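# Make the safe White capture and stand the piece

## Task

White is to move. Carry out the single capture that Black has no way to recapture afterwards, then stand the captured piece upright on the table. Pawns step one square per move: White's head toward rank 5 and Black's toward rank 1. Square names are printed along the board's edge. When finished, every square other than those involved must hold exactly what it held at the start. Every piece left on the board must be upright and lie wholly within its square, and nothing may count as done if it stays in place only because the robot is holding it.

## Robot and tools

Robot: two six-joint arms, left_arm and right_arm, each with a parallel gripper. Each arm has a wrist camera: cam_left_wrist and cam_right_wrist, both 672x504 pixels.

Frame: one shared scene frame. The origin sits on the table top midway between the arms. +z is up, +x points out over the table, and left_arm stands on the +y side. The arm names do not correspond to image sides. Reported hand positions may be slightly wrong, more so at long reach.

execute_actions takes "actions", a list holding at most one item, and an optional "pictures" flag (default true).
- An empty list only returns the current state.
- A wait is {"steps": N} with N up to 300. It sends nothing new and returns after N control steps (1/30 s each), counted from the previous result.
- A motion is {"rows": [...], "steps": N}. N is 1 to 15 and defaults to 15. There are 1 to 15 rows, one row per step, and the last row repeats if rows run out.

Each row is a single list covering both arms: 18 numbers, each in [-1, 1]. Numbers 1-6 are left_arm joint offsets in the order waist, shoulder, elbow, forearm roll, wrist pitch, wrist roll. Numbers 7-9 are the left gripper's position, force_limit and speed. Numbers 10-18 repeat this layout for right_arm. Always send all 18, even if only one arm moves.

Joint numbers are offsets, not poses. They are measured from the joint angles in the most recent result that listed them. Before any result has listed them, and for later calls within the same reply, they are measured from where the arm is when the action begins. They are not measured from the previous row. A value of 1.0 equals 1.398 rad for the waist and shoulder, 2.097 rad for the elbow, and 2.622 rad for the forearm roll, wrist pitch and wrist roll. An all-zero row therefore pulls the arm back to that reference; it is not a hold.

Joint ranges in rad: elbow -2.792 to 2.792; all other joints -6.283 to 6.283. A call is refused if it pushes a joint more than 0.010 rad beyond its range. Targets past the true end are clipped, and a "joint sent to its limit" line may then appear.

The drive caps joint speed at 2.09 rad/s for the waist and shoulder, 3.14 for the elbow and 3.93 for the wrist joints, with about 0.3 s of acceleration. Each target may lead its measured joint angle by at most 0.456, 0.683 or 0.854 rad respectively. Targets that would move the gripper more than 70 mm from where it is get scaled back. Big moves therefore take several calls. Between calls the arms keep heading for the last target until they settle.

Gripper numbers are absolute commands, not offsets.
- position: +1 is fully open (140 mm); the pads meet near -0.8; -1 closes until blocked.
- force_limit: about 14 N at -1, 60 N at 0, 107 N at +1.
- speed: about 30 mm/s at -1, 140 at 0, 250 at +1.
To leave a gripper as it is, resend its last three values, because 0 is a real command. To grip, send -1 and check that object_status reads 2. The codes are: 0 moving, 1 blocked while opening, 2 blocked while closing, 3 at target or pads touching. To squeeze harder, raise force_limit and switch position between -1 and -0.98. position_measured runs in counts from 3 (open) to 230 (closed). The end_effector_position is the point between the closed pads. Fingertips reach about 33 mm beyond it when closed and 9 mm when open, and they move about 24 mm outward as they close, so keep that clearance above the table or board.

Results: each arm's line gives end_effector_position (m), end_effector_quat_wxyz and velocities. The gripper's fingers point along its +z and close along its y axis. "Joint positions" and "Joint velocities" list each arm's joints in column order (rad, rad/s). Flange force is the estimated outside force on the gripper, including any held weight; it is noisy, especially after sudden stops. "no reading" means there is no estimate. "joint command not followed" means the clearance check altered some joint targets. HELD marks steps on which a row was not sent. MOTOR HOT warns of heating; an OVER-TEMPERATURE FAULT brakes that arm until it cools. Camera calibration (K, distortion, T_world_to_cam) is given per camera; lines with changed numbers appear when they differ.

zoom_image: camera ("cam_left_wrist" or "cam_right_wrist") and region [x0, y0, x1, y1] in that camera's pixels, origin at the top-left, at most 504x504. It returns a closer view of that camera's latest image.

finished_scene: pass scene, the number of the current scene. This is final, and the result reports whether the task succeeded.

Avoid the following. A contact torque at a joint's load limit (waist and shoulder 295, elbow 139, wrist joints 39.1 N m) stops that arm for 10 s. An outside force of 144 N does the same. Do not let the arms collide or press on each other. Never knock or drop anything off the table. Avoid slamming, dropping or shoving pieces hard. The held part may be tugged briefly now and then, so grip firmly.

Each tool is called after "Request:" as name([rows], argument=value, ...), one row to a line, values as JSON.

## Session

Request:
execute_actions(actions=[])

Scene clock: 0.00 s of 4400.00 s.
left_arm: end_effector_position=(+0.1182, +0.6312, +0.2405) position_measured=3 object_status=3 end_effector_quat_wxyz=(-0.133, -0.096, +0.799, -0.579) end_effector_velocity=(+0.000, -0.000, +0.000) end_effector_angular_velocity=(+0.001, -0.000, +0.002) | right_arm: end_effector_position=(+0.3108, +0.0055, +0.3698) position_measured=3 object_status=3 end_effector_quat_wxyz=(+0.051, +0.944, +0.307, -0.111) end_effector_velocity=(-0.001, +0.000, -0.000) end_effector_angular_velocity=(-0.000, -0.000, +0.001)
Joint positions: left_arm=[ 1.533  0.183  2.248 -0.092  1.98  -0.408] | right_arm=[1.147 0.376 1.261 0.086 1.734 2.052]
Joint velocities: left_arm=[ 0.001 -0.001  0.001 -0.001  0.    -0.   ] | right_arm=[ 0.001  0.    -0.001 -0.     0.     0.   ]
Flange force (N, the push that the arm receives, along the gripper's own x y z axes): no reading
camera_calibration (this result's frames):
cam_left_wrist: T_world_to_cam=[[-0.385707, 0.280246, -0.879029, 0.0868136], [0.878779, 0.401797, -0.257499, -0.29659], [0.281029, -0.871792, -0.40125, 0.795598], [0, 0, 0, 1]] pos_world=[0.0705359, 0.788436, 0.319174]
cam_right_wrist: T_world_to_cam=[[0.431646, -0.900272, 0.0564928, -0.155548], [-0.752115, -0.324621, 0.573537, 0.0244361], [-0.498, -0.290054, -0.81723, 0.627622], [0, 0, 0, 1]] pos_world=[0.398077, 0.0499412, 0.507684]

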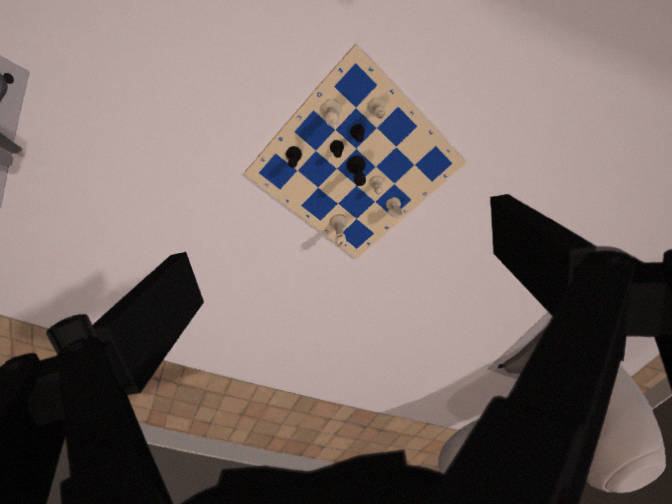

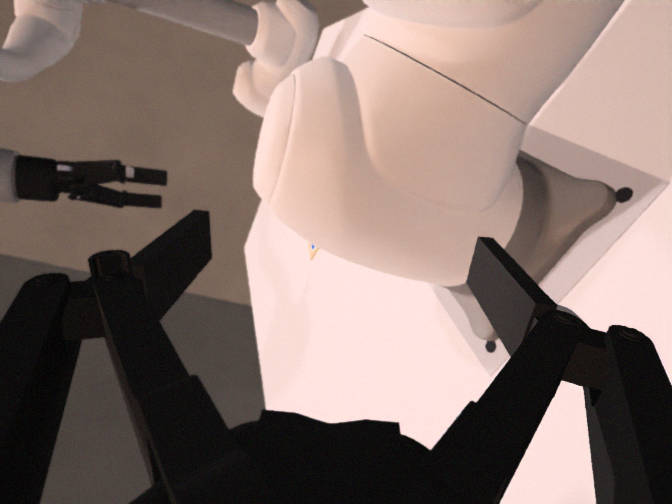

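Request:
zoom_image(camera="cam_left_wrist", region=[235, 35, 475, 265])

Region (235, 35, 475, 265) of cam_left_wrist's 672x504 image, scaled by 2.100, with more detail than that image has; it fills the top 483 rows of this view, and the rest is white.

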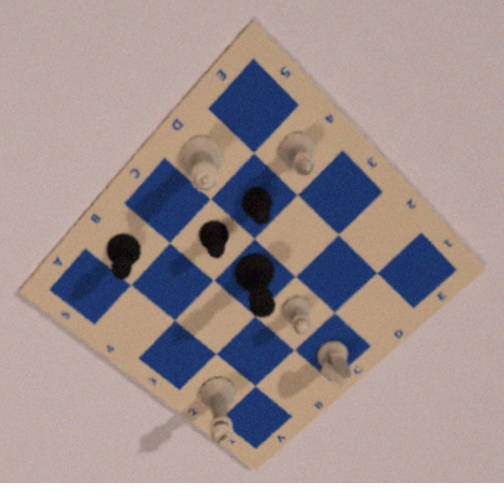

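Request:
zoom_image(camera="cam_left_wrist", region=[275, 85, 405, 195])

Request:
zoom_image(camera="cam_left_wrist", region=[295, 150, 425, 260])

Region (275, 85, 405, 195) of cam_left_wrist's 672x504 image, scaled by 3.877, with more detail than that image has; it fills the top 426 rows of this view, and the rest is white.

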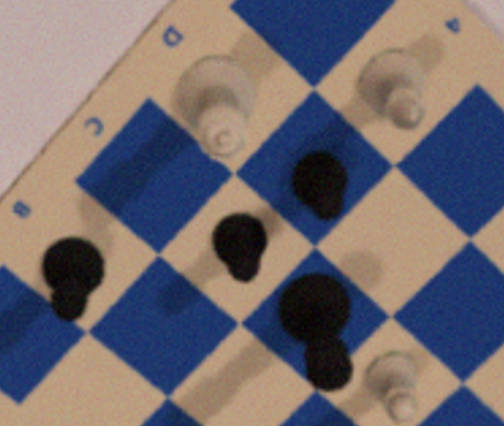

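Region (295, 150, 425, 260) of cam_left_wrist's 672x504 image, scaled by 3.877, with more detail than that image has; it fills the top 426 rows of this view, and the rest is white.

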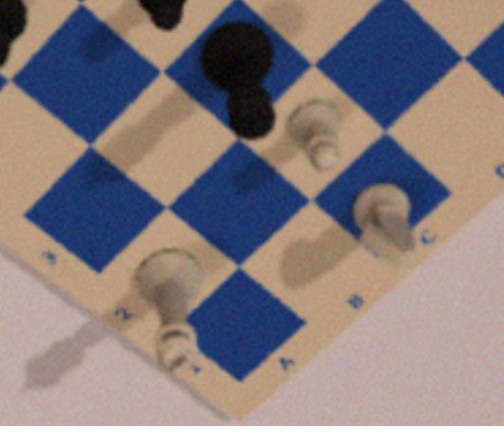

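Request:
execute_actions([
  {"rows": [[0,0,0,0,0,0,1,0,0, 0.1182,-0.0846,0.2178,-0.0328,-0.2166,-0.1809,1,0,0]], "steps": 15},
], pictures=false)

Request:
execute_actions([
  {"steps": 12},
])

Scene clock: 69.07 s of 4400.00 s.
left_arm: end_effector_position=(+0.1182, +0.6312, +0.2405) position_measured=3 object_status=3 end_effector_quat_wxyz=(-0.133, -0.096, +0.799, -0.579) end_effector_velocity=(+0.000, -0.000, -0.000) end_effector_angular_velocity=(-0.001, -0.001, +0.001) | right_arm: end_effector_position=(+0.2210, -0.0023, +0.2105) position_measured=3 object_status=3 end_effector_quat_wxyz=(+0.003, +0.820, +0.572, -0.008) end_effector_velocity=(-0.155, -0.066, -0.237) end_effector_angular_velocity=(+0.293, -0.208, +0.995)
Joint positions: left_arm=[ 1.533  0.183  2.248 -0.092  1.98  -0.408] | right_arm=[1.3   0.266 1.686 0.006 1.207 1.612]
Joint velocities: left_arm=[ 0.     0.     0.    -0.001 -0.     0.   ] | right_arm=[ 0.249 -0.18   0.688 -0.128 -0.846 -0.703]
Flange force (N, the push that the arm receives, along the gripper's own x y z axes): left_arm=[10.5 -1.8 -1.7] | right_arm=[-0.7 -0.3 -0.3]
Steps of this call (steps 1 to 90: nothing new was sent; then 65.57 s passed at rest; steps 91 to 105: all 15 steps of this action). Readings (joint positions | what the end effector reports):
91: left_arm=[1.533 0.183 2.248 -0.092 1.980 -0.408] | right_arm=[1.147 0.376 1.261 0.086 1.734 2.052] | left_arm position_measured=3 object_status=3 | right_arm position_measured=3 object_status=3
92: left_arm=[1.533 0.183 2.248 -0.092 1.980 -0.408] | right_arm=[1.148 0.375 1.265 0.086 1.729 2.048] | left_arm position_measured=3 object_status=3 | right_arm position_measured=3 object_status=3
94: left_arm=[1.533 0.183 2.248 -0.092 1.980 -0.408] | right_arm=[1.163 0.364 1.307 0.078 1.677 2.004] | left_arm position_measured=3 object_status=3 | right_arm position_measured=3 object_status=3
98: left_arm=[1.533 0.183 2.248 -0.092 1.980 -0.408] | right_arm=[1.216 0.327 1.452 0.050 1.497 1.854] | left_arm position_measured=3 object_status=3 | right_arm position_measured=3 object_status=3
105: the state above

Scene clock: 69.47 s of 4400.00 s.
left_arm: end_effector_position=(+0.1182, +0.6312, +0.2405) position_measured=3 object_status=3 end_effector_quat_wxyz=(-0.133, -0.096, +0.799, -0.579) end_effector_velocity=(-0.000, -0.000, +0.000) end_effector_angular_velocity=(+0.001, +0.002, -0.002) | right_arm: end_effector_position=(+0.2139, -0.0052, +0.1996) position_measured=3 object_status=3 end_effector_quat_wxyz=(-0.000, +0.807, +0.591, +0.000) end_effector_velocity=(+0.001, +0.000, +0.000) end_effector_angular_velocity=(+0.001, -0.000, -0.001)
Joint positions: left_arm=[ 1.533  0.183  2.248 -0.092  1.98  -0.408] | right_arm=[1.312 0.258 1.718 0.    1.166 1.578]
Joint velocities: left_arm=[-0.001 -0.001  0.     0.002 -0.    -0.001] | right_arm=[-0.001 -0.    -0.001  0.    -0.    -0.001]
Flange force (N, the push that the arm receives, along the gripper's own x y z axes): left_arm=[8.8 2.1 -4.4] | right_arm=[-5.8 1.7 -1.8]
Steps of this call (steps 1 to 12: the robot went on to your last target). Readings (joint positions | what the end effector reports):
1: left_arm=[1.533 0.183 2.248 -0.092 1.980 -0.408] | right_arm=[1.307 0.261 1.704 0.003 1.183 1.593] | left_arm position_measured=3 object_status=3 | right_arm position_measured=3 object_status=3
2: left_arm=[1.533 0.183 2.248 -0.092 1.980 -0.408] | right_arm=[1.310 0.259 1.714 0.001 1.171 1.583] | left_arm position_measured=3 object_status=3 | right_arm position_measured=3 object_status=3
4: left_arm=[1.533 0.183 2.248 -0.092 1.980 -0.408] | right_arm=[1.312 0.258 1.717 0.000 1.167 1.579] | left_arm position_measured=3 object_status=3 | right_arm position_measured=3 object_status=3
8: left_arm=[1.533 0.183 2.248 -0.092 1.980 -0.408] | right_arm=[1.312 0.258 1.717 0.000 1.166 1.578] | left_arm position_measured=3 object_status=3 | right_arm position_measured=3 object_status=3
12: the state above
camera_calibration (this result's frames):
cam_left_wrist: T_world_to_cam=[[-0.385707, 0.280246, -0.879029, 0.0868136], [0.878779, 0.401797, -0.257499, -0.29659], [0.281029, -0.871792, -0.40125, 0.795598], [0, 0, 0, 1]] pos_world=[0.0705359, 0.788436, 0.319174]
cam_right_wrist: T_world_to_cam=[[0.88068, -0.473394, -0.0173487, -0.192819], [-0.434352, -0.821581, 0.369247, 0.0159955], [-0.189052, -0.317653, -0.929169, 0.393347], [0, 0, 0, 1]] pos_world=[0.251123, 0.0468101, 0.356234]

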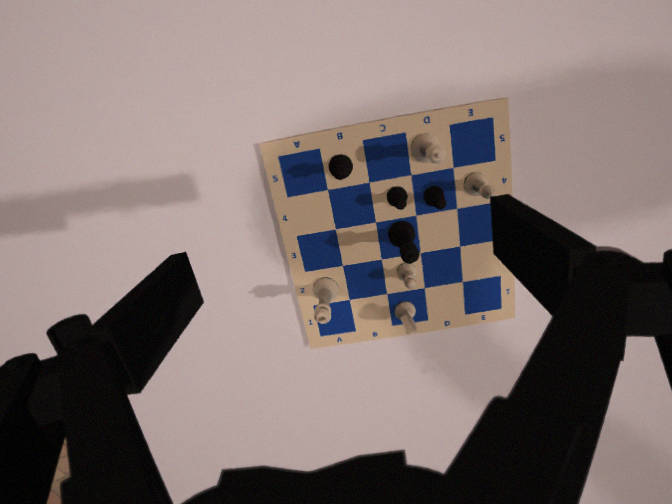

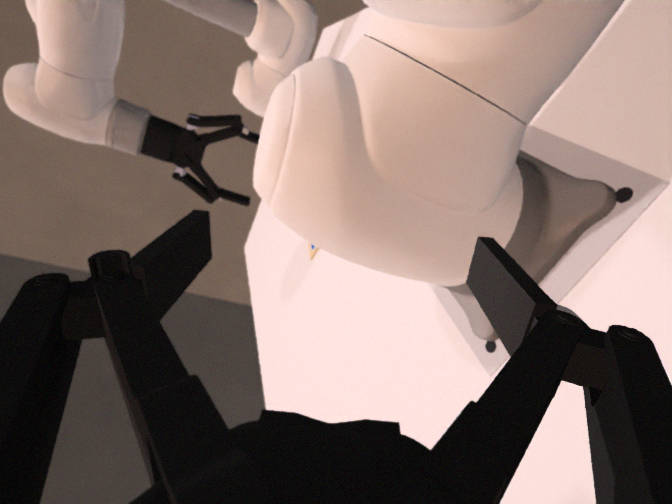

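Request:
zoom_image(camera="cam_left_wrist", region=[250, 90, 520, 350])

Request:
zoom_image(camera="cam_left_wrist", region=[270, 110, 500, 270])

Region (250, 90, 520, 350) of cam_left_wrist's 672x504 image, scaled by 1.867, with more detail than that image has; it fills the top 485 rows of this view, and the rest is white.

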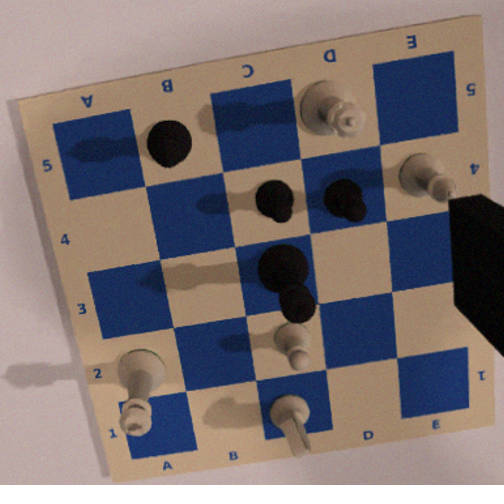

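Region (270, 110, 500, 270) of cam_left_wrist's 672x504 image, scaled by 2.191, with more detail than that image has; it fills the top 351 rows of this view, and the rest is white.

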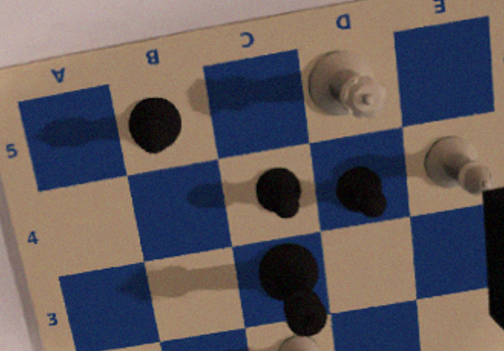

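Request:
execute_actions([
  {"rows": [[0,0,0,0,0,0,1,0,0, 0,0.001,0.0006,0,-0.001,0,-0.38,0,0.5],[0,0,0,0,0,0,1,0,0, 0,0.0033,0.0018,0,-0.0032,0,-0.38,0,0.5],[0,0,0,0,0,0,1,0,0, 0,0.0065,0.0036,0,-0.0064,0,-0.38,0,0.5],[0,0,0,0,0,0,1,0,0, 0.0001,0.0111,0.0062,0,-0.0109,0,-0.38,0,0.5],[0,0,0,0,0,0,1,0,0, 0.0001,0.0163,0.0091,0,-0.0160,0,-0.38,0,0.5],[0,0,0,0,0,0,1,0,0, 0.0002,0.0222,0.0124,0,-0.0217,0,-0.38,0,0.5],[0,0,0,0,0,0,1,0,0, 0.0003,0.0287,0.0160,0,-0.0281,0,-0.38,0,0.5],[0,0,0,0,0,0,1,0,0, 0.0003,0.0352,0.0196,0,-0.0345,0,-0.38,0,0.5],[0,0,0,0,0,0,1,0,0, 0.0004,0.0418,0.0233,0,-0.0409,0,-0.38,0,0.5],[0,0,0,0,0,0,1,0,0, 0.0004,0.0480,0.0267,0,-0.0469,0,-0.38,0,0.5],[0,0,0,0,0,0,1,0,0, 0.0005,0.0535,0.0298,0,-0.0524,0,-0.38,0,0.5],[0,0,0,0,0,0,1,0,0, 0.0005,0.0581,0.0324,0,-0.0568,0,-0.38,0,0.5],[0,0,0,0,0,0,1,0,0, 0.0006,0.0617,0.0344,0,-0.0604,0,-0.38,0,0.5],[0,0,0,0,0,0,1,0,0, 0.0006,0.0640,0.0356,0,-0.0626,0,-0.38,0,0.5],[0,0,0,0,0,0,1,0,0, 0.0006,0.06525,0.03636,0,-0.06387,0.0003,-0.38,0,0.5]], "steps": 15},
], pictures=false)

Request:
execute_actions([
  {"steps": 10},
])

Request:
zoom_image(camera="cam_left_wrist", region=[260, 150, 420, 290])

Scene clock: 99.43 s of 4400.00 s.
left_arm: end_effector_position=(+0.1182, +0.6312, +0.2405) position_measured=3 object_status=3 end_effector_quat_wxyz=(-0.133, -0.096, +0.799, -0.579) end_effector_velocity=(+0.000, -0.000, +0.000) end_effector_angular_velocity=(-0.001, -0.000, +0.000) | right_arm: end_effector_position=(+0.2163, +0.0042, +0.1096) position_measured=143 object_status=0 end_effector_quat_wxyz=(+0.000, +0.806, +0.591, -0.000) end_effector_velocity=(-0.001, +0.007, -0.172) end_effector_angular_velocity=(-0.002, +0.000, +0.004)
Joint positions: left_arm=[ 1.533  0.183  2.248 -0.092  1.98  -0.408] | right_arm=[1.313 0.34  1.786 0.    1.015 1.578]
Joint velocities: left_arm=[-0.001  0.    -0.    -0.001  0.001 -0.   ] | right_arm=[ 0.004  0.16   0.131 -0.    -0.289  0.   ]
Flange force (N, the push that the arm receives, along the gripper's own x y z axes): left_arm=[6.7 2.3 -3.4] | right_arm=[-8.4 1.3 -2.3]
Steps of this call (steps 1 to 30: the robot went on to your last target; steps 31 to 100: nothing new was sent; then 26.13 s passed at rest; steps 101 to 115: all 15 steps of this action). Readings (joint positions | what the end effector reports):
101: left_arm=[1.533 0.183 2.248 -0.092 1.980 -0.408] | right_arm=[1.312 0.258 1.718 0.000 1.166 1.578] | left_arm position_measured=3 object_status=3 | right_arm position_measured=3 object_status=0
102: left_arm=[1.533 0.183 2.248 -0.092 1.980 -0.408] | right_arm=[1.312 0.258 1.718 0.000 1.165 1.578] | left_arm position_measured=3 object_status=3 | right_arm position_measured=6 object_status=0
104: left_arm=[1.533 0.183 2.248 -0.092 1.980 -0.408] | right_arm=[1.312 0.262 1.721 0.000 1.158 1.578] | left_arm position_measured=3 object_status=3 | right_arm position_measured=27 object_status=0
108: left_arm=[1.533 0.183 2.248 -0.092 1.980 -0.408] | right_arm=[1.312 0.284 1.740 0.000 1.117 1.578] | left_arm position_measured=3 object_status=3 | right_arm position_measured=69 object_status=0
115: the state above

Scene clock: 99.77 s of 4400.00 s.
left_arm: end_effector_position=(+0.1182, +0.6312, +0.2405) position_measured=3 object_status=3 end_effector_quat_wxyz=(-0.133, -0.096, +0.799, -0.579) end_effector_velocity=(-0.000, -0.000, +0.000) end_effector_angular_velocity=(+0.001, +0.001, -0.002) | right_arm: end_effector_position=(+0.2164, +0.0047, +0.1002) position_measured=177 object_status=3 end_effector_quat_wxyz=(-0.000, +0.807, +0.591, +0.000) end_effector_velocity=(+0.000, -0.000, -0.001) end_effector_angular_velocity=(-0.001, +0.000, -0.001)
Joint positions: left_arm=[ 1.533  0.183  2.248 -0.092  1.98  -0.408] | right_arm=[1.313 0.349 1.794 0.    0.999 1.579]
Joint velocities: left_arm=[-0.    -0.002  0.     0.002  0.001 -0.   ] | right_arm=[-0.     0.001  0.001 -0.    -0.001  0.   ]
Flange force (N, the push that the arm receives, along the gripper's own x y z axes): left_arm=[10.7 0.9 -3.0] | right_arm=[-6.2 0.7 -3.4]
Steps of this call (steps 1 to 10: the robot went on to your last target). Readings (joint positions | what the end effector reports):
1: left_arm=[1.533 0.183 2.248 -0.092 1.980 -0.408] | right_arm=[1.313 0.345 1.790 0.000 1.007 1.578] | left_arm position_measured=3 object_status=3 | right_arm position_measured=153 object_status=0
2: left_arm=[1.533 0.183 2.248 -0.092 1.980 -0.408] | right_arm=[1.313 0.347 1.792 0.000 1.003 1.578] | left_arm position_measured=3 object_status=3 | right_arm position_measured=164 object_status=0
4: left_arm=[1.533 0.183 2.248 -0.092 1.980 -0.408] | right_arm=[1.313 0.348 1.793 0.000 1.000 1.579] | left_arm position_measured=3 object_status=3 | right_arm position_measured=177 object_status=0
8: left_arm=[1.533 0.183 2.248 -0.092 1.980 -0.408] | right_arm=[1.313 0.349 1.794 0.000 0.999 1.579] | left_arm position_measured=3 object_status=3 | right_arm position_measured=177 object_status=0
10: the state above
camera_calibration (this result's frames):
cam_left_wrist: T_world_to_cam=[[-0.385707, 0.280246, -0.879029, 0.0868135], [0.878779, 0.401797, -0.257499, -0.29659], [0.281029, -0.871792, -0.40125, 0.795598], [0, 0, 0, 1]] pos_world=[0.0705359, 0.788436, 0.319174]
cam_right_wrist: T_world_to_cam=[[0.880699, -0.473361, -0.0173157, -0.192046], [-0.434341, -0.821608, 0.369199, 0.0618221], [-0.188991, -0.317633, -0.929189, 0.304544], [0, 0, 0, 1]] pos_world=[0.253543, 0.0566195, 0.256829]

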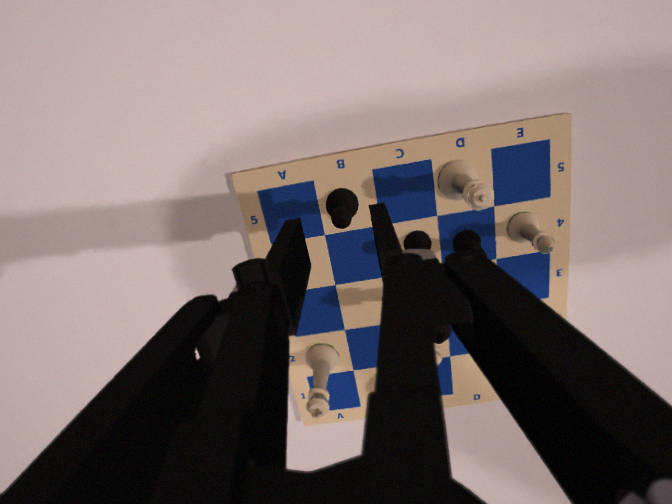

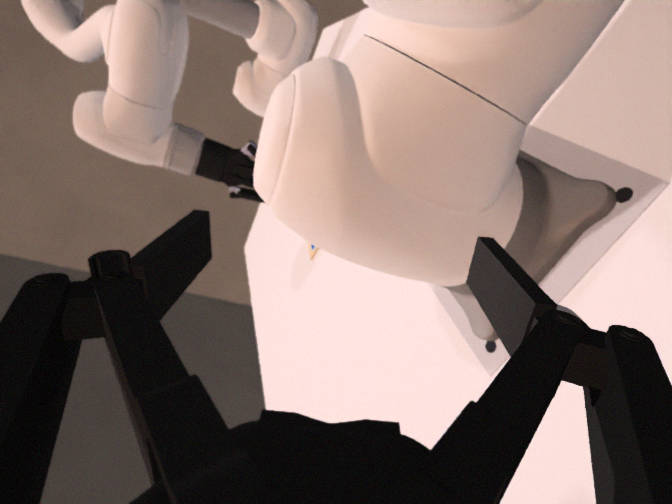

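Region (260, 150, 420, 290) of cam_left_wrist's 672x504 image, scaled by 3.150, with more detail than that image has; it fills the top 441 rows of this view, and the rest is white.

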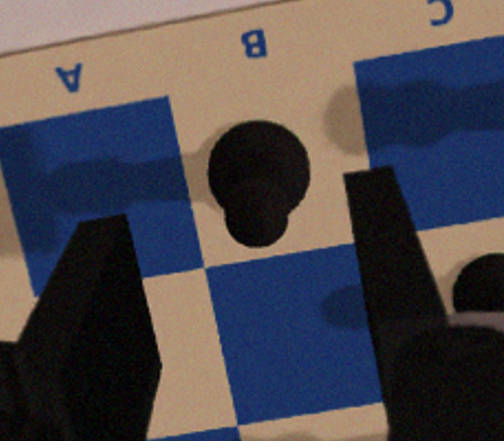

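Request:
execute_actions([
  {"rows": [[0,0,0,0,0,0,1,0,0, -0.0004,0.0010,0.0005,0,-0.0009,-0.0002,-0.38,0,0.5],[0,0,0,0,0,0,1,0,0, -0.0008,0.0029,0.0014,0,-0.0027,-0.0004,-0.38,0,0.5],[0,0,0,0,0,0,1,0,0, -0.00127,0.0059,0.0028,0,-0.0054,-0.0007,-0.38,0,0.5],[0,0,0,0,0,0,1,0,0, -0.00127,0.0095,0.0044,0,-0.0086,-0.0007,-0.38,0,0.5],[0,0,0,0,0,0,1,0,0, -0.00127,0.0134,0.0063,0,-0.0122,-0.0007,-0.38,0,0.5],[0,0,0,0,0,0,1,0,0, -0.00127,0.0174,0.0081,0,-0.0158,-0.0007,-0.38,0,0.5],[0,0,0,0,0,0,1,0,0, -0.00127,0.0213,0.0100,0,-0.0193,-0.0007,-0.38,0,0.5],[0,0,0,0,0,0,1,0,0, -0.00127,0.0249,0.0117,0,-0.0226,-0.0007,-0.38,0,0.5],[0,0,0,0,0,0,1,0,0, -0.00127,0.0282,0.0132,0,-0.0256,-0.0007,-0.38,0,0.5],[0,0,0,0,0,0,1,0,0, -0.00127,0.0305,0.0143,0,-0.0276,-0.0007,-0.38,0,0.5],[0,0,0,0,0,0,1,0,0, -0.00127,0.0321,0.0150,0,-0.0291,-0.0007,-0.38,0,0.5],[0,0,0,0,0,0,1,0,0, -0.00127,0.03275,0.01534,0,-0.02973,-0.0007,-0.38,0,0.5]], "steps": 15},
], pictures=false)

Request:
execute_actions([
  {"steps": 4},
])

Request:
zoom_image(camera="cam_left_wrist", region=[260, 160, 420, 300])

Scene clock: 127.73 s of 4400.00 s.
left_arm: end_effector_position=(+0.1182, +0.6312, +0.2405) position_measured=3 object_status=3 end_effector_quat_wxyz=(-0.133, -0.096, +0.799, -0.579) end_effector_velocity=(-0.000, -0.000, +0.000) end_effector_angular_velocity=(-0.001, -0.000, -0.001) | right_arm: end_effector_position=(+0.2180, +0.0057, +0.0547) position_measured=177 object_status=3 end_effector_quat_wxyz=(-0.000, +0.807, +0.591, -0.000) end_effector_velocity=(+0.001, +0.002, -0.009) end_effector_angular_velocity=(+0.006, -0.002, -0.002)
Joint positions: left_arm=[ 1.533  0.183  2.248 -0.092  1.98  -0.408] | right_arm=[1.311 0.394 1.826 0.    0.922 1.577]
Joint velocities: left_arm=[0.    0.    0.    0.001 0.    0.001] | right_arm=[-0.001  0.009  0.006  0.    -0.021  0.001]
Flange force (N, the push that the arm receives, along the gripper's own x y z axes): left_arm=[6.4 -1.0 -1.2] | right_arm=[-6.1 0.9 -4.5]
Steps of this call (steps 1 to 30: the robot went on to your last target; steps 31 to 100: nothing new was sent; then 24.13 s passed at rest; steps 101 to 115: all 15 steps of this action). Readings (joint positions | what the end effector reports):
101: left_arm=[1.533 0.183 2.248 -0.092 1.980 -0.408] | right_arm=[1.313 0.349 1.794 0.000 0.999 1.579] | left_arm position_measured=3 object_status=3 | right_arm position_measured=177 object_status=3
102: left_arm=[1.533 0.183 2.248 -0.092 1.980 -0.408] | right_arm=[1.312 0.349 1.794 0.000 0.998 1.579] | left_arm position_measured=3 object_status=3 | right_arm position_measured=177 object_status=3
104: left_arm=[1.533 0.183 2.248 -0.092 1.980 -0.408] | right_arm=[1.312 0.353 1.797 0.000 0.992 1.578] | left_arm position_measured=3 object_status=3 | right_arm position_measured=177 object_status=3
108: left_arm=[1.533 0.183 2.248 -0.092 1.980 -0.408] | right_arm=[1.311 0.371 1.809 0.000 0.962 1.577] | left_arm position_measured=3 object_status=3 | right_arm position_measured=177 object_status=3
115: the state above

Scene clock: 127.87 s of 4400.00 s.
left_arm: end_effector_position=(+0.1182, +0.6312, +0.2405) position_measured=3 object_status=3 end_effector_quat_wxyz=(-0.133, -0.096, +0.799, -0.579) end_effector_velocity=(+0.000, +0.000, +0.000) end_effector_angular_velocity=(-0.001, -0.001, +0.001) | right_arm: end_effector_position=(+0.2180, +0.0058, +0.0543) position_measured=177 object_status=3 end_effector_quat_wxyz=(-0.000, +0.807, +0.591, +0.000) end_effector_velocity=(-0.000, -0.001, -0.001) end_effector_angular_velocity=(-0.001, +0.000, -0.000)
Joint positions: left_arm=[ 1.533  0.183  2.248 -0.092  1.98  -0.408] | right_arm=[1.311 0.394 1.826 0.    0.921 1.577]
Joint velocities: left_arm=[ 0.     0.001 -0.    -0.001  0.001 -0.   ] | right_arm=[-0.     0.001  0.001 -0.    -0.     0.   ]
Flange force (N, the push that the arm receives, along the gripper's own x y z axes): left_arm=[8.2 -1.2 -3.0] | right_arm=[-5.1 2.3 -3.6]
Steps of this call (steps 1 to 4: the robot went on to your last target). Readings (joint positions | what the end effector reports):
1: left_arm=[1.533 0.183 2.248 -0.092 1.980 -0.408] | right_arm=[1.311 0.394 1.826 0.000 0.921 1.577] | left_arm position_measured=3 object_status=3 | right_arm position_measured=177 object_status=3
2: left_arm=[1.533 0.183 2.248 -0.092 1.980 -0.408] | right_arm=[1.311 0.394 1.826 0.000 0.921 1.577] | left_arm position_measured=3 object_status=3 | right_arm position_measured=177 object_status=3
4: the state above
camera_calibration (this result's frames):
cam_left_wrist: T_world_to_cam=[[-0.385707, 0.280246, -0.879029, 0.0868135], [0.878779, 0.401797, -0.257499, -0.29659], [0.281029, -0.871792, -0.40125, 0.795598], [0, 0, 0, 1]] pos_world=[0.0705359, 0.788436, 0.319174]
cam_right_wrist: T_world_to_cam=[[0.880707, -0.473344, -0.0173513, -0.193724], [-0.434326, -0.821641, 0.369145, 0.0803988], [-0.188989, -0.317572, -0.92921, 0.262541], [0, 0, 0, 1]] pos_world=[0.25515, 0.0577367, 0.210916]

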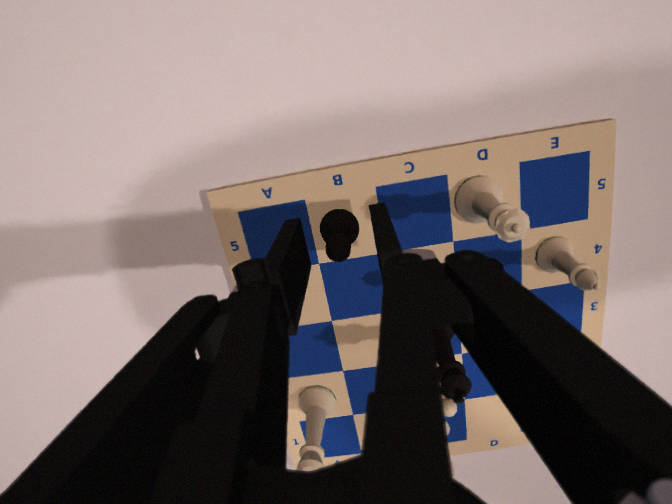

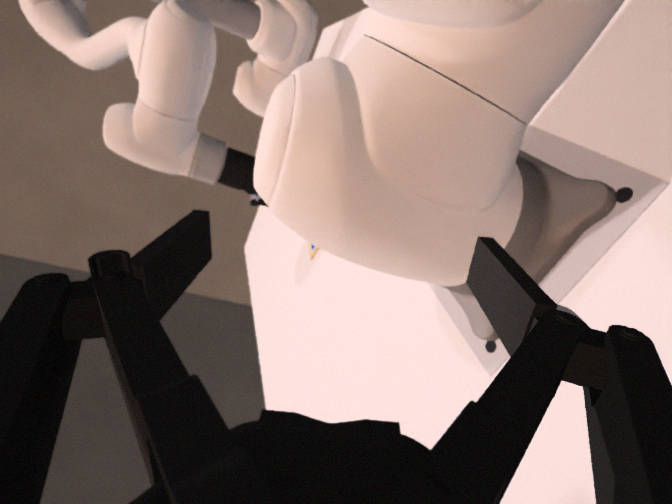

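Region (260, 160, 420, 300) of cam_left_wrist's 672x504 image, scaled by 3.150, with more detail than that image has; it fills the top 441 rows of this view, and the rest is white.

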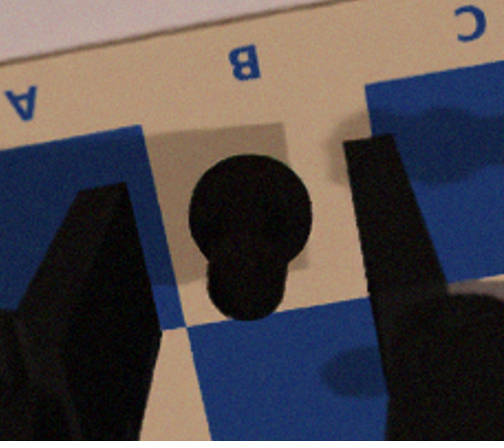

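Request:
execute_actions([
  {"rows": [[0,0,0,0,0,0,1,0,0, 0,0,0,0,0,0,-1,0,-0.4]], "steps": 15},
])

Scene clock: 130.20 s of 4400.00 s.
left_arm: end_effector_position=(+0.1182, +0.6312, +0.2405) position_measured=3 object_status=3 end_effector_quat_wxyz=(-0.133, -0.096, +0.799, -0.579) end_effector_velocity=(-0.000, +0.000, +0.000) end_effector_angular_velocity=(+0.001, -0.000, -0.000) | right_arm: end_effector_position=(+0.2180, +0.0058, +0.0542) position_measured=219 object_status=2 end_effector_quat_wxyz=(-0.000, +0.807, +0.591, +0.000) end_effector_velocity=(+0.001, -0.000, +0.000) end_effector_angular_velocity=(-0.000, -0.000, -0.001)
Joint positions: left_arm=[ 1.533  0.183  2.248 -0.092  1.98  -0.408] | right_arm=[1.311 0.395 1.826 0.    0.921 1.577]
Joint velocities: left_arm=[ 0.    -0.001 -0.     0.     0.     0.   ] | right_arm=[-0.001  0.    -0.    -0.     0.    -0.   ]
Flange force (N, the push that the arm receives, along the gripper's own x y z axes): left_arm=[5.6 -0.3 -2.5] | right_arm=[-4.8 -0.1 -7.6]
Steps of this call (steps 1 to 15: the robot went on to your last target; steps 16 to 55: nothing new was sent; steps 56 to 70: all 15 steps of this action). Readings (joint positions | what the end effector reports):
56: left_arm=[1.533 0.183 2.248 -0.092 1.980 -0.408] | right_arm=[1.311 0.395 1.826 0.000 0.921 1.577] | left_arm position_measured=3 object_status=3 | right_arm position_measured=177 object_status=0
57: left_arm=[1.533 0.183 2.248 -0.092 1.980 -0.408] | right_arm=[1.311 0.395 1.826 0.000 0.921 1.577] | left_arm position_measured=3 object_status=3 | right_arm position_measured=178 object_status=0
59: left_arm=[1.533 0.183 2.248 -0.092 1.980 -0.408] | right_arm=[1.311 0.395 1.826 0.000 0.921 1.577] | left_arm position_measured=3 object_status=3 | right_arm position_measured=189 object_status=0
63: left_arm=[1.533 0.183 2.248 -0.092 1.980 -0.408] | right_arm=[1.311 0.395 1.826 0.000 0.921 1.577] | left_arm position_measured=3 object_status=3 | right_arm position_measured=210 object_status=0
70: the state above
camera_calibration (this result's frames):
cam_left_wrist: T_world_to_cam=[[-0.385707, 0.280246, -0.879029, 0.0868135], [0.878779, 0.401797, -0.257499, -0.29659], [0.281029, -0.871792, -0.40125, 0.795598], [0, 0, 0, 1]] pos_world=[0.0705359, 0.788436, 0.319174]
cam_right_wrist: T_world_to_cam=[[0.880719, -0.473323, -0.0173003, -0.193748], [-0.434307, -0.821617, 0.369218, 0.0803963], [-0.188974, -0.317664, -0.929182, 0.262445], [0, 0, 0, 1]] pos_world=[0.25515, 0.057719, 0.210824]

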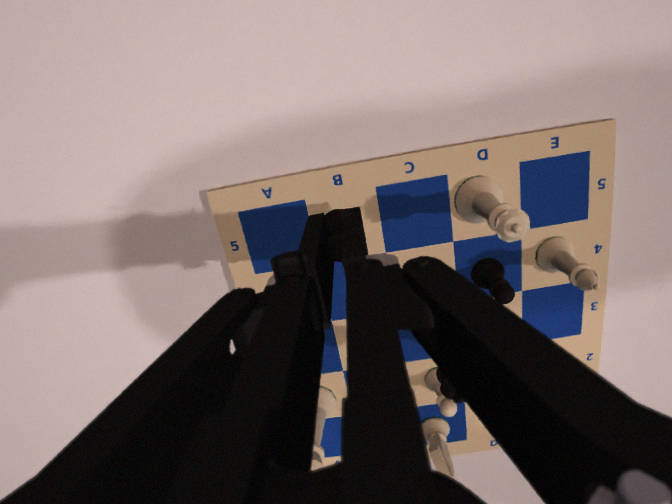

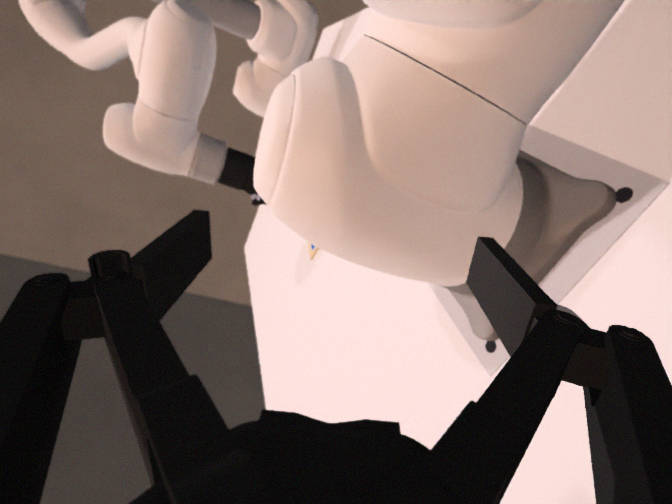

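Request:
zoom_image(camera="cam_left_wrist", region=[290, 140, 550, 290])

Region (290, 140, 550, 290) of cam_left_wrist's 672x504 image, scaled by 1.938, with more detail than that image has; it fills the top 291 rows of this view, and the rest is white.

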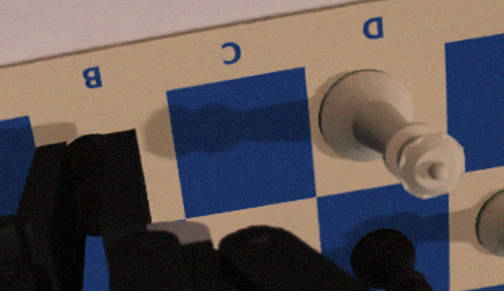

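Request:
execute_actions([
  {"rows": [[0,0,0,0,0,0,1,0,0, 0,-0.0022,-0.0011,0,0.0021,0,-1,0,-0.4],[0,0,0,0,0,0,1,0,0, 0,-0.0059,-0.0029,0,0.0055,0,-1,0,-0.4],[0,0,0,0,0,0,1,0,0, 0,-0.0103,-0.0051,0,0.0096,0,-1,0,-0.4],[0,0,0,0,0,0,1,0,0, 0,-0.0133,-0.0066,0,0.0123,0,-1,0,-0.4],[0,0,0,0,0,0,1,0,0, -0.0008,-0.0129,-0.0092,0,0.0142,-0.0004,-1,0,-0.4],[0,0,0,0,0,0,1,0,0, -0.0024,-0.0093,-0.0129,0,0.0153,-0.0013,-1,0,-0.4],[0,0,0,0,0,0,1,0,0, -0.0047,-0.0039,-0.0186,0,0.0169,-0.0025,-1,0,-0.4],[0,0,0,0,0,0,1,0,0, -0.0075,0.0025,-0.0252,0,0.0188,-0.0040,-1,0,-0.4],[0,0,0,0,0,0,1,0,0, -0.0106,0.0097,-0.0327,0,0.0210,-0.0057,-1,0,-0.4],[0,0,0,0,0,0,1,0,0, -0.0142,0.0179,-0.0412,0,0.0234,-0.0076,-1,0,-0.4],[0,0,0,0,0,0,1,0,0, -0.0177,0.0260,-0.0497,0,0.0259,-0.0095,-1,0,-0.4],[0,0,0,0,0,0,1,0,0, -0.0217,0.0351,-0.0591,0,0.0286,-0.0116,-1,0,-0.4],[0,0,0,0,0,0,1,0,0, -0.0256,0.0441,-0.0686,0,0.0313,-0.0137,-1,0,-0.4],[0,0,0,0,0,0,1,0,0, -0.0296,0.0532,-0.0780,0,0.0340,-0.0158,-1,0,-0.4],[0,0,0,0,0,0,1,0,0, -0.03943,0.07581,-0.10155,0,0.04079,-0.021,-1,0,-0.4]], "steps": 15},
], pictures=false)

Request:
execute_actions([
  {"steps": 10},
], pictures=false)

Request:
execute_actions([
  {"rows": [[0,0,0,0,0,0,1,0,0, 0,0.0008,0.0004,0,-0.0008,0,-1,0,-0.4],[0,0,0,0,0,0,1,0,0, 0,0.0024,0.0013,0,-0.0023,0,-1,0,-0.4],[0,0,0,0,0,0,1,0,0, 0,0.0048,0.0026,0,-0.0046,0,-1,0,-0.4],[0,0,0,0,0,0,1,0,0, 0,0.0073,0.0039,0,-0.0070,0,-1,0,-0.4],[0,0,0,0,0,0,1,0,0, 0,0.0098,0.0053,0,-0.0095,0,-1,0,-0.4],[0,0,0,0,0,0,1,0,0, 0,0.0119,0.0064,0,-0.0115,0,-1,0,-0.4],[0,0,0,0,0,0,1,0,0, 0,0.0135,0.0073,0,-0.0130,0,-1,0,-0.4],[0,0,0,0,0,0,1,0,0, 0,0.0146,0.0079,0,-0.0141,0,-1,0,-0.4],[0,0,0,0,0,0,1,0,0, 0,0.0154,0.0083,0,-0.0149,0,-1,0,-0.4],[0,0,0,0,0,0,1,0,0, 0,0.01587,0.00858,0,-0.01532,0,-1,0,-0.4]], "steps": 15},
])

Scene clock: 176.77 s of 4400.00 s.
left_arm: end_effector_position=(+0.1182, +0.6312, +0.2405) position_measured=3 object_status=3 end_effector_quat_wxyz=(-0.133, -0.096, +0.799, -0.579) end_effector_velocity=(+0.000, +0.000, -0.000) end_effector_angular_velocity=(-0.001, +0.000, +0.001) | right_arm: end_effector_position=(+0.2556, +0.0503, +0.0761) position_measured=219 object_status=2 end_effector_quat_wxyz=(-0.000, +0.807, +0.591, +0.000) end_effector_velocity=(+0.196, +0.214, -0.002) end_effector_angular_velocity=(-0.001, -0.000, -0.002)
Joint positions: left_arm=[ 1.533  0.183  2.248 -0.092  1.98  -0.408] | right_arm=[1.28  0.445 1.7   0.    0.997 1.546]
Joint velocities: left_arm=[ 0.     0.001  0.    -0.001 -0.    -0.001] | right_arm=[-0.157  0.358 -0.558 -0.     0.2   -0.154]
Flange force (N, the push that the arm receives, along the gripper's own x y z axes): left_arm=[6.0 -4.4 -1.8] | right_arm=[-3.9 -0.8 -3.3]
Steps of this call (steps 1 to 15: the robot went on to your last target; steps 16 to 90: nothing new was sent; then 43.07 s passed at rest; steps 91 to 105: all 15 steps of this action). Readings (joint positions | what the end effector reports):
91: left_arm=[1.533 0.183 2.248 -0.092 1.980 -0.408] | right_arm=[1.311 0.394 1.826 0.000 0.921 1.577] | left_arm position_measured=3 object_status=3 | right_arm position_measured=219 object_status=2
92: left_arm=[1.533 0.183 2.248 -0.092 1.980 -0.408] | right_arm=[1.311 0.394 1.825 0.000 0.923 1.577] | left_arm position_measured=3 object_status=3 | right_arm position_measured=219 object_status=2
94: left_arm=[1.533 0.183 2.248 -0.092 1.980 -0.408] | right_arm=[1.311 0.387 1.820 0.000 0.934 1.577] | left_arm position_measured=3 object_status=3 | right_arm position_measured=219 object_status=2
98: left_arm=[1.533 0.183 2.248 -0.092 1.980 -0.408] | right_arm=[1.308 0.382 1.800 0.000 0.959 1.574] | left_arm position_measured=3 object_status=3 | right_arm position_measured=219 object_status=2
105: the state above

Scene clock: 177.10 s of 4400.00 s.
left_arm: end_effector_position=(+0.1182, +0.6312, +0.2405) position_measured=3 object_status=3 end_effector_quat_wxyz=(-0.133, -0.096, +0.799, -0.579) end_effector_velocity=(+0.000, -0.000, +0.000) end_effector_angular_velocity=(+0.000, -0.001, -0.002) | right_arm: end_effector_position=(+0.2864, +0.0824, +0.0753) position_measured=219 object_status=2 end_effector_quat_wxyz=(-0.000, +0.807, +0.591, +0.000) end_effector_velocity=(-0.000, +0.001, -0.000) end_effector_angular_velocity=(+0.000, +0.000, -0.000)
Joint positions: left_arm=[ 1.533  0.183  2.248 -0.092  1.98  -0.408] | right_arm=[1.256 0.5   1.613 0.    1.028 1.522]
Joint velocities: left_arm=[-0.002 -0.001  0.    -0.     0.     0.   ] | right_arm=[ 0.     0.001 -0.002  0.001  0.001  0.   ]
Flange force (N, the push that the arm receives, along the gripper's own x y z axes): left_arm=[13.0 0.0 -1.8] | right_arm=[-4.3 0.7 -2.1]
Steps of this call (steps 1 to 10: the robot went on to your last target). Readings (joint positions | what the end effector reports):
1: left_arm=[1.533 0.183 2.248 -0.092 1.980 -0.408] | right_arm=[1.274 0.459 1.678 0.000 1.004 1.540] | left_arm position_measured=3 object_status=3 | right_arm position_measured=219 object_status=2
2: left_arm=[1.533 0.183 2.248 -0.092 1.980 -0.408] | right_arm=[1.267 0.474 1.655 0.000 1.013 1.534] | left_arm position_measured=3 object_status=3 | right_arm position_measured=219 object_status=2
4: left_arm=[1.533 0.183 2.248 -0.092 1.980 -0.408] | right_arm=[1.258 0.495 1.621 0.000 1.025 1.524] | left_arm position_measured=3 object_status=3 | right_arm position_measured=219 object_status=2
8: left_arm=[1.533 0.183 2.248 -0.092 1.980 -0.408] | right_arm=[1.256 0.500 1.613 0.000 1.028 1.522] | left_arm position_measured=3 object_status=3 | right_arm position_measured=219 object_status=2
10: the state above

Scene clock: 177.60 s of 4400.00 s.
left_arm: end_effector_position=(+0.1182, +0.6312, +0.2405) position_measured=3 object_status=3 end_effector_quat_wxyz=(-0.133, -0.096, +0.799, -0.579) end_effector_velocity=(+0.000, -0.000, -0.000) end_effector_angular_velocity=(-0.002, -0.001, +0.001) | right_arm: end_effector_position=(+0.2864, +0.0824, +0.0497) position_measured=219 object_status=2 end_effector_quat_wxyz=(-0.000, +0.807, +0.591, +0.000) end_effector_velocity=(+0.001, -0.000, -0.002) end_effector_angular_velocity=(+0.001, -0.001, +0.000)
Joint positions: left_arm=[ 1.533  0.183  2.248 -0.092  1.98  -0.408] | right_arm=[1.256 0.522 1.631 0.    0.988 1.522]
Joint velocities: left_arm=[ 0.     0.001  0.    -0.001  0.     0.001] | right_arm=[-0.001  0.001  0.001 -0.    -0.003 -0.001]
Flange force (N, the push that the arm receives, along the gripper's own x y z axes): left_arm=[9.6 -0.9 -2.3] | right_arm=[-2.7 0.1 -2.5]
Steps of this call (steps 1 to 15: all 15 steps of this action). Readings (joint positions | what the end effector reports):
1: left_arm=[1.533 0.183 2.248 -0.092 1.980 -0.408] | right_arm=[1.256 0.500 1.613 0.000 1.028 1.522] | left_arm position_measured=3 object_status=3 | right_arm position_measured=219 object_status=2
2: left_arm=[1.533 0.183 2.248 -0.092 1.980 -0.408] | right_arm=[1.256 0.501 1.613 0.000 1.028 1.522] | left_arm position_measured=3 object_status=3 | right_arm position_measured=219 object_status=2
4: left_arm=[1.533 0.183 2.248 -0.092 1.980 -0.408] | right_arm=[1.256 0.504 1.616 0.000 1.022 1.522] | left_arm position_measured=3 object_status=3 | right_arm position_measured=219 object_status=2
8: left_arm=[1.533 0.183 2.248 -0.092 1.980 -0.408] | right_arm=[1.256 0.516 1.626 0.000 1.000 1.522] | left_arm position_measured=3 object_status=3 | right_arm position_measured=219 object_status=2
15: the state above
camera_calibration (this result's frames):
cam_left_wrist: T_world_to_cam=[[-0.385707, 0.280246, -0.879029, 0.0868135], [0.878779, 0.401797, -0.257499, -0.29659], [0.281029, -0.871792, -0.40125, 0.795598], [0, 0, 0, 1]] pos_world=[0.0705359, 0.788436, 0.319174]
cam_right_wrist: T_world_to_cam=[[0.880706, -0.473345, -0.0173424, -0.21778], [-0.434325, -0.821631, 0.369168, 0.174789], [-0.188993, -0.317597, -0.929201, 0.295522], [0, 0, 0, 1]] pos_world=[0.323567, 0.134384, 0.206296]

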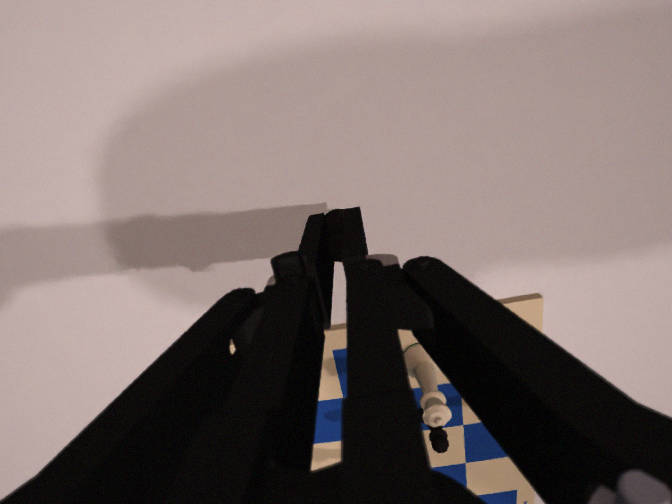

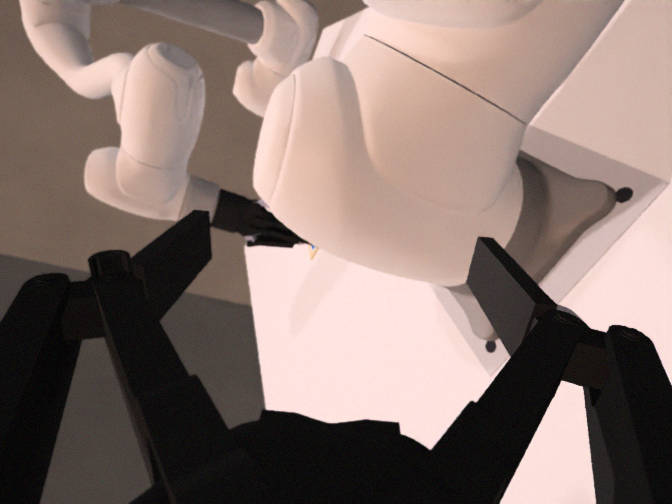

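Request:
execute_actions([
  {"rows": [[0,0,0,0,0,0,1,0,0, 0,0.0003,0.00017,0,-0.0003,0,-1,0,-0.4],[0,0,0,0,0,0,1,0,0, 0,0.0006,0.00033,0,-0.0006,0,-1,0,-0.4],[0,0,0,0,0,0,1,0,0, 0,0.00093,0.0005,0,-0.00089,0,-1,0,-0.4]], "steps": 9},
], pictures=false)

Scene clock: 182.60 s of 4400.00 s.
left_arm: end_effector_position=(+0.1182, +0.6312, +0.2405) position_measured=3 object_status=3 end_effector_quat_wxyz=(-0.133, -0.096, +0.799, -0.579) end_effector_velocity=(-0.000, -0.000, +0.000) end_effector_angular_velocity=(+0.001, +0.000, +0.000) | right_arm: end_effector_position=(+0.2864, +0.0825, +0.0483) position_measured=219 object_status=2 end_effector_quat_wxyz=(-0.000, +0.807, +0.591, +0.000) end_effector_velocity=(-0.001, -0.000, -0.000) end_effector_angular_velocity=(-0.000, +0.000, +0.001)
Joint positions: left_arm=[ 1.533  0.183  2.248 -0.092  1.98  -0.408] | right_arm=[1.256 0.524 1.632 0.    0.986 1.522]
Joint velocities: left_arm=[ 0.    -0.001 -0.     0.     0.    -0.   ] | right_arm=[ 0.     0.     0.001  0.    -0.    -0.001]
Flange force (N, the push that the arm receives, along the gripper's own x y z axes): left_arm=[8.6 -0.7 -3.5] | right_arm=[-5.5 0.2 -12.8]
Steps of this call (steps 1 to 15: the robot went on to your last target; steps 16 to 90: nothing new was sent; then 1.70 s passed at rest; steps 91 to 99: all 9 steps of this action). Readings (joint positions | what the end effector reports):
91: left_arm=[1.533 0.183 2.248 -0.092 1.980 -0.408] | right_arm=[1.256 0.523 1.631 0.000 0.988 1.522] | left_arm position_measured=3 object_status=3 | right_arm position_measured=219 object_status=2
92: left_arm=[1.533 0.183 2.248 -0.092 1.980 -0.408] | right_arm=[1.256 0.523 1.631 0.000 0.987 1.522] | left_arm position_measured=3 object_status=3 | right_arm position_measured=219 object_status=2
94: left_arm=[1.533 0.183 2.248 -0.092 1.980 -0.408] | right_arm=[1.256 0.523 1.632 0.000 0.986 1.522] | left_arm position_measured=3 object_status=3 | right_arm position_measured=219 object_status=2
98: left_arm=[1.533 0.183 2.248 -0.092 1.980 -0.408] | right_arm=[1.256 0.524 1.632 0.000 0.986 1.522] | left_arm position_measured=3 object_status=3 | right_arm position_measured=219 object_status=2
99: the state above


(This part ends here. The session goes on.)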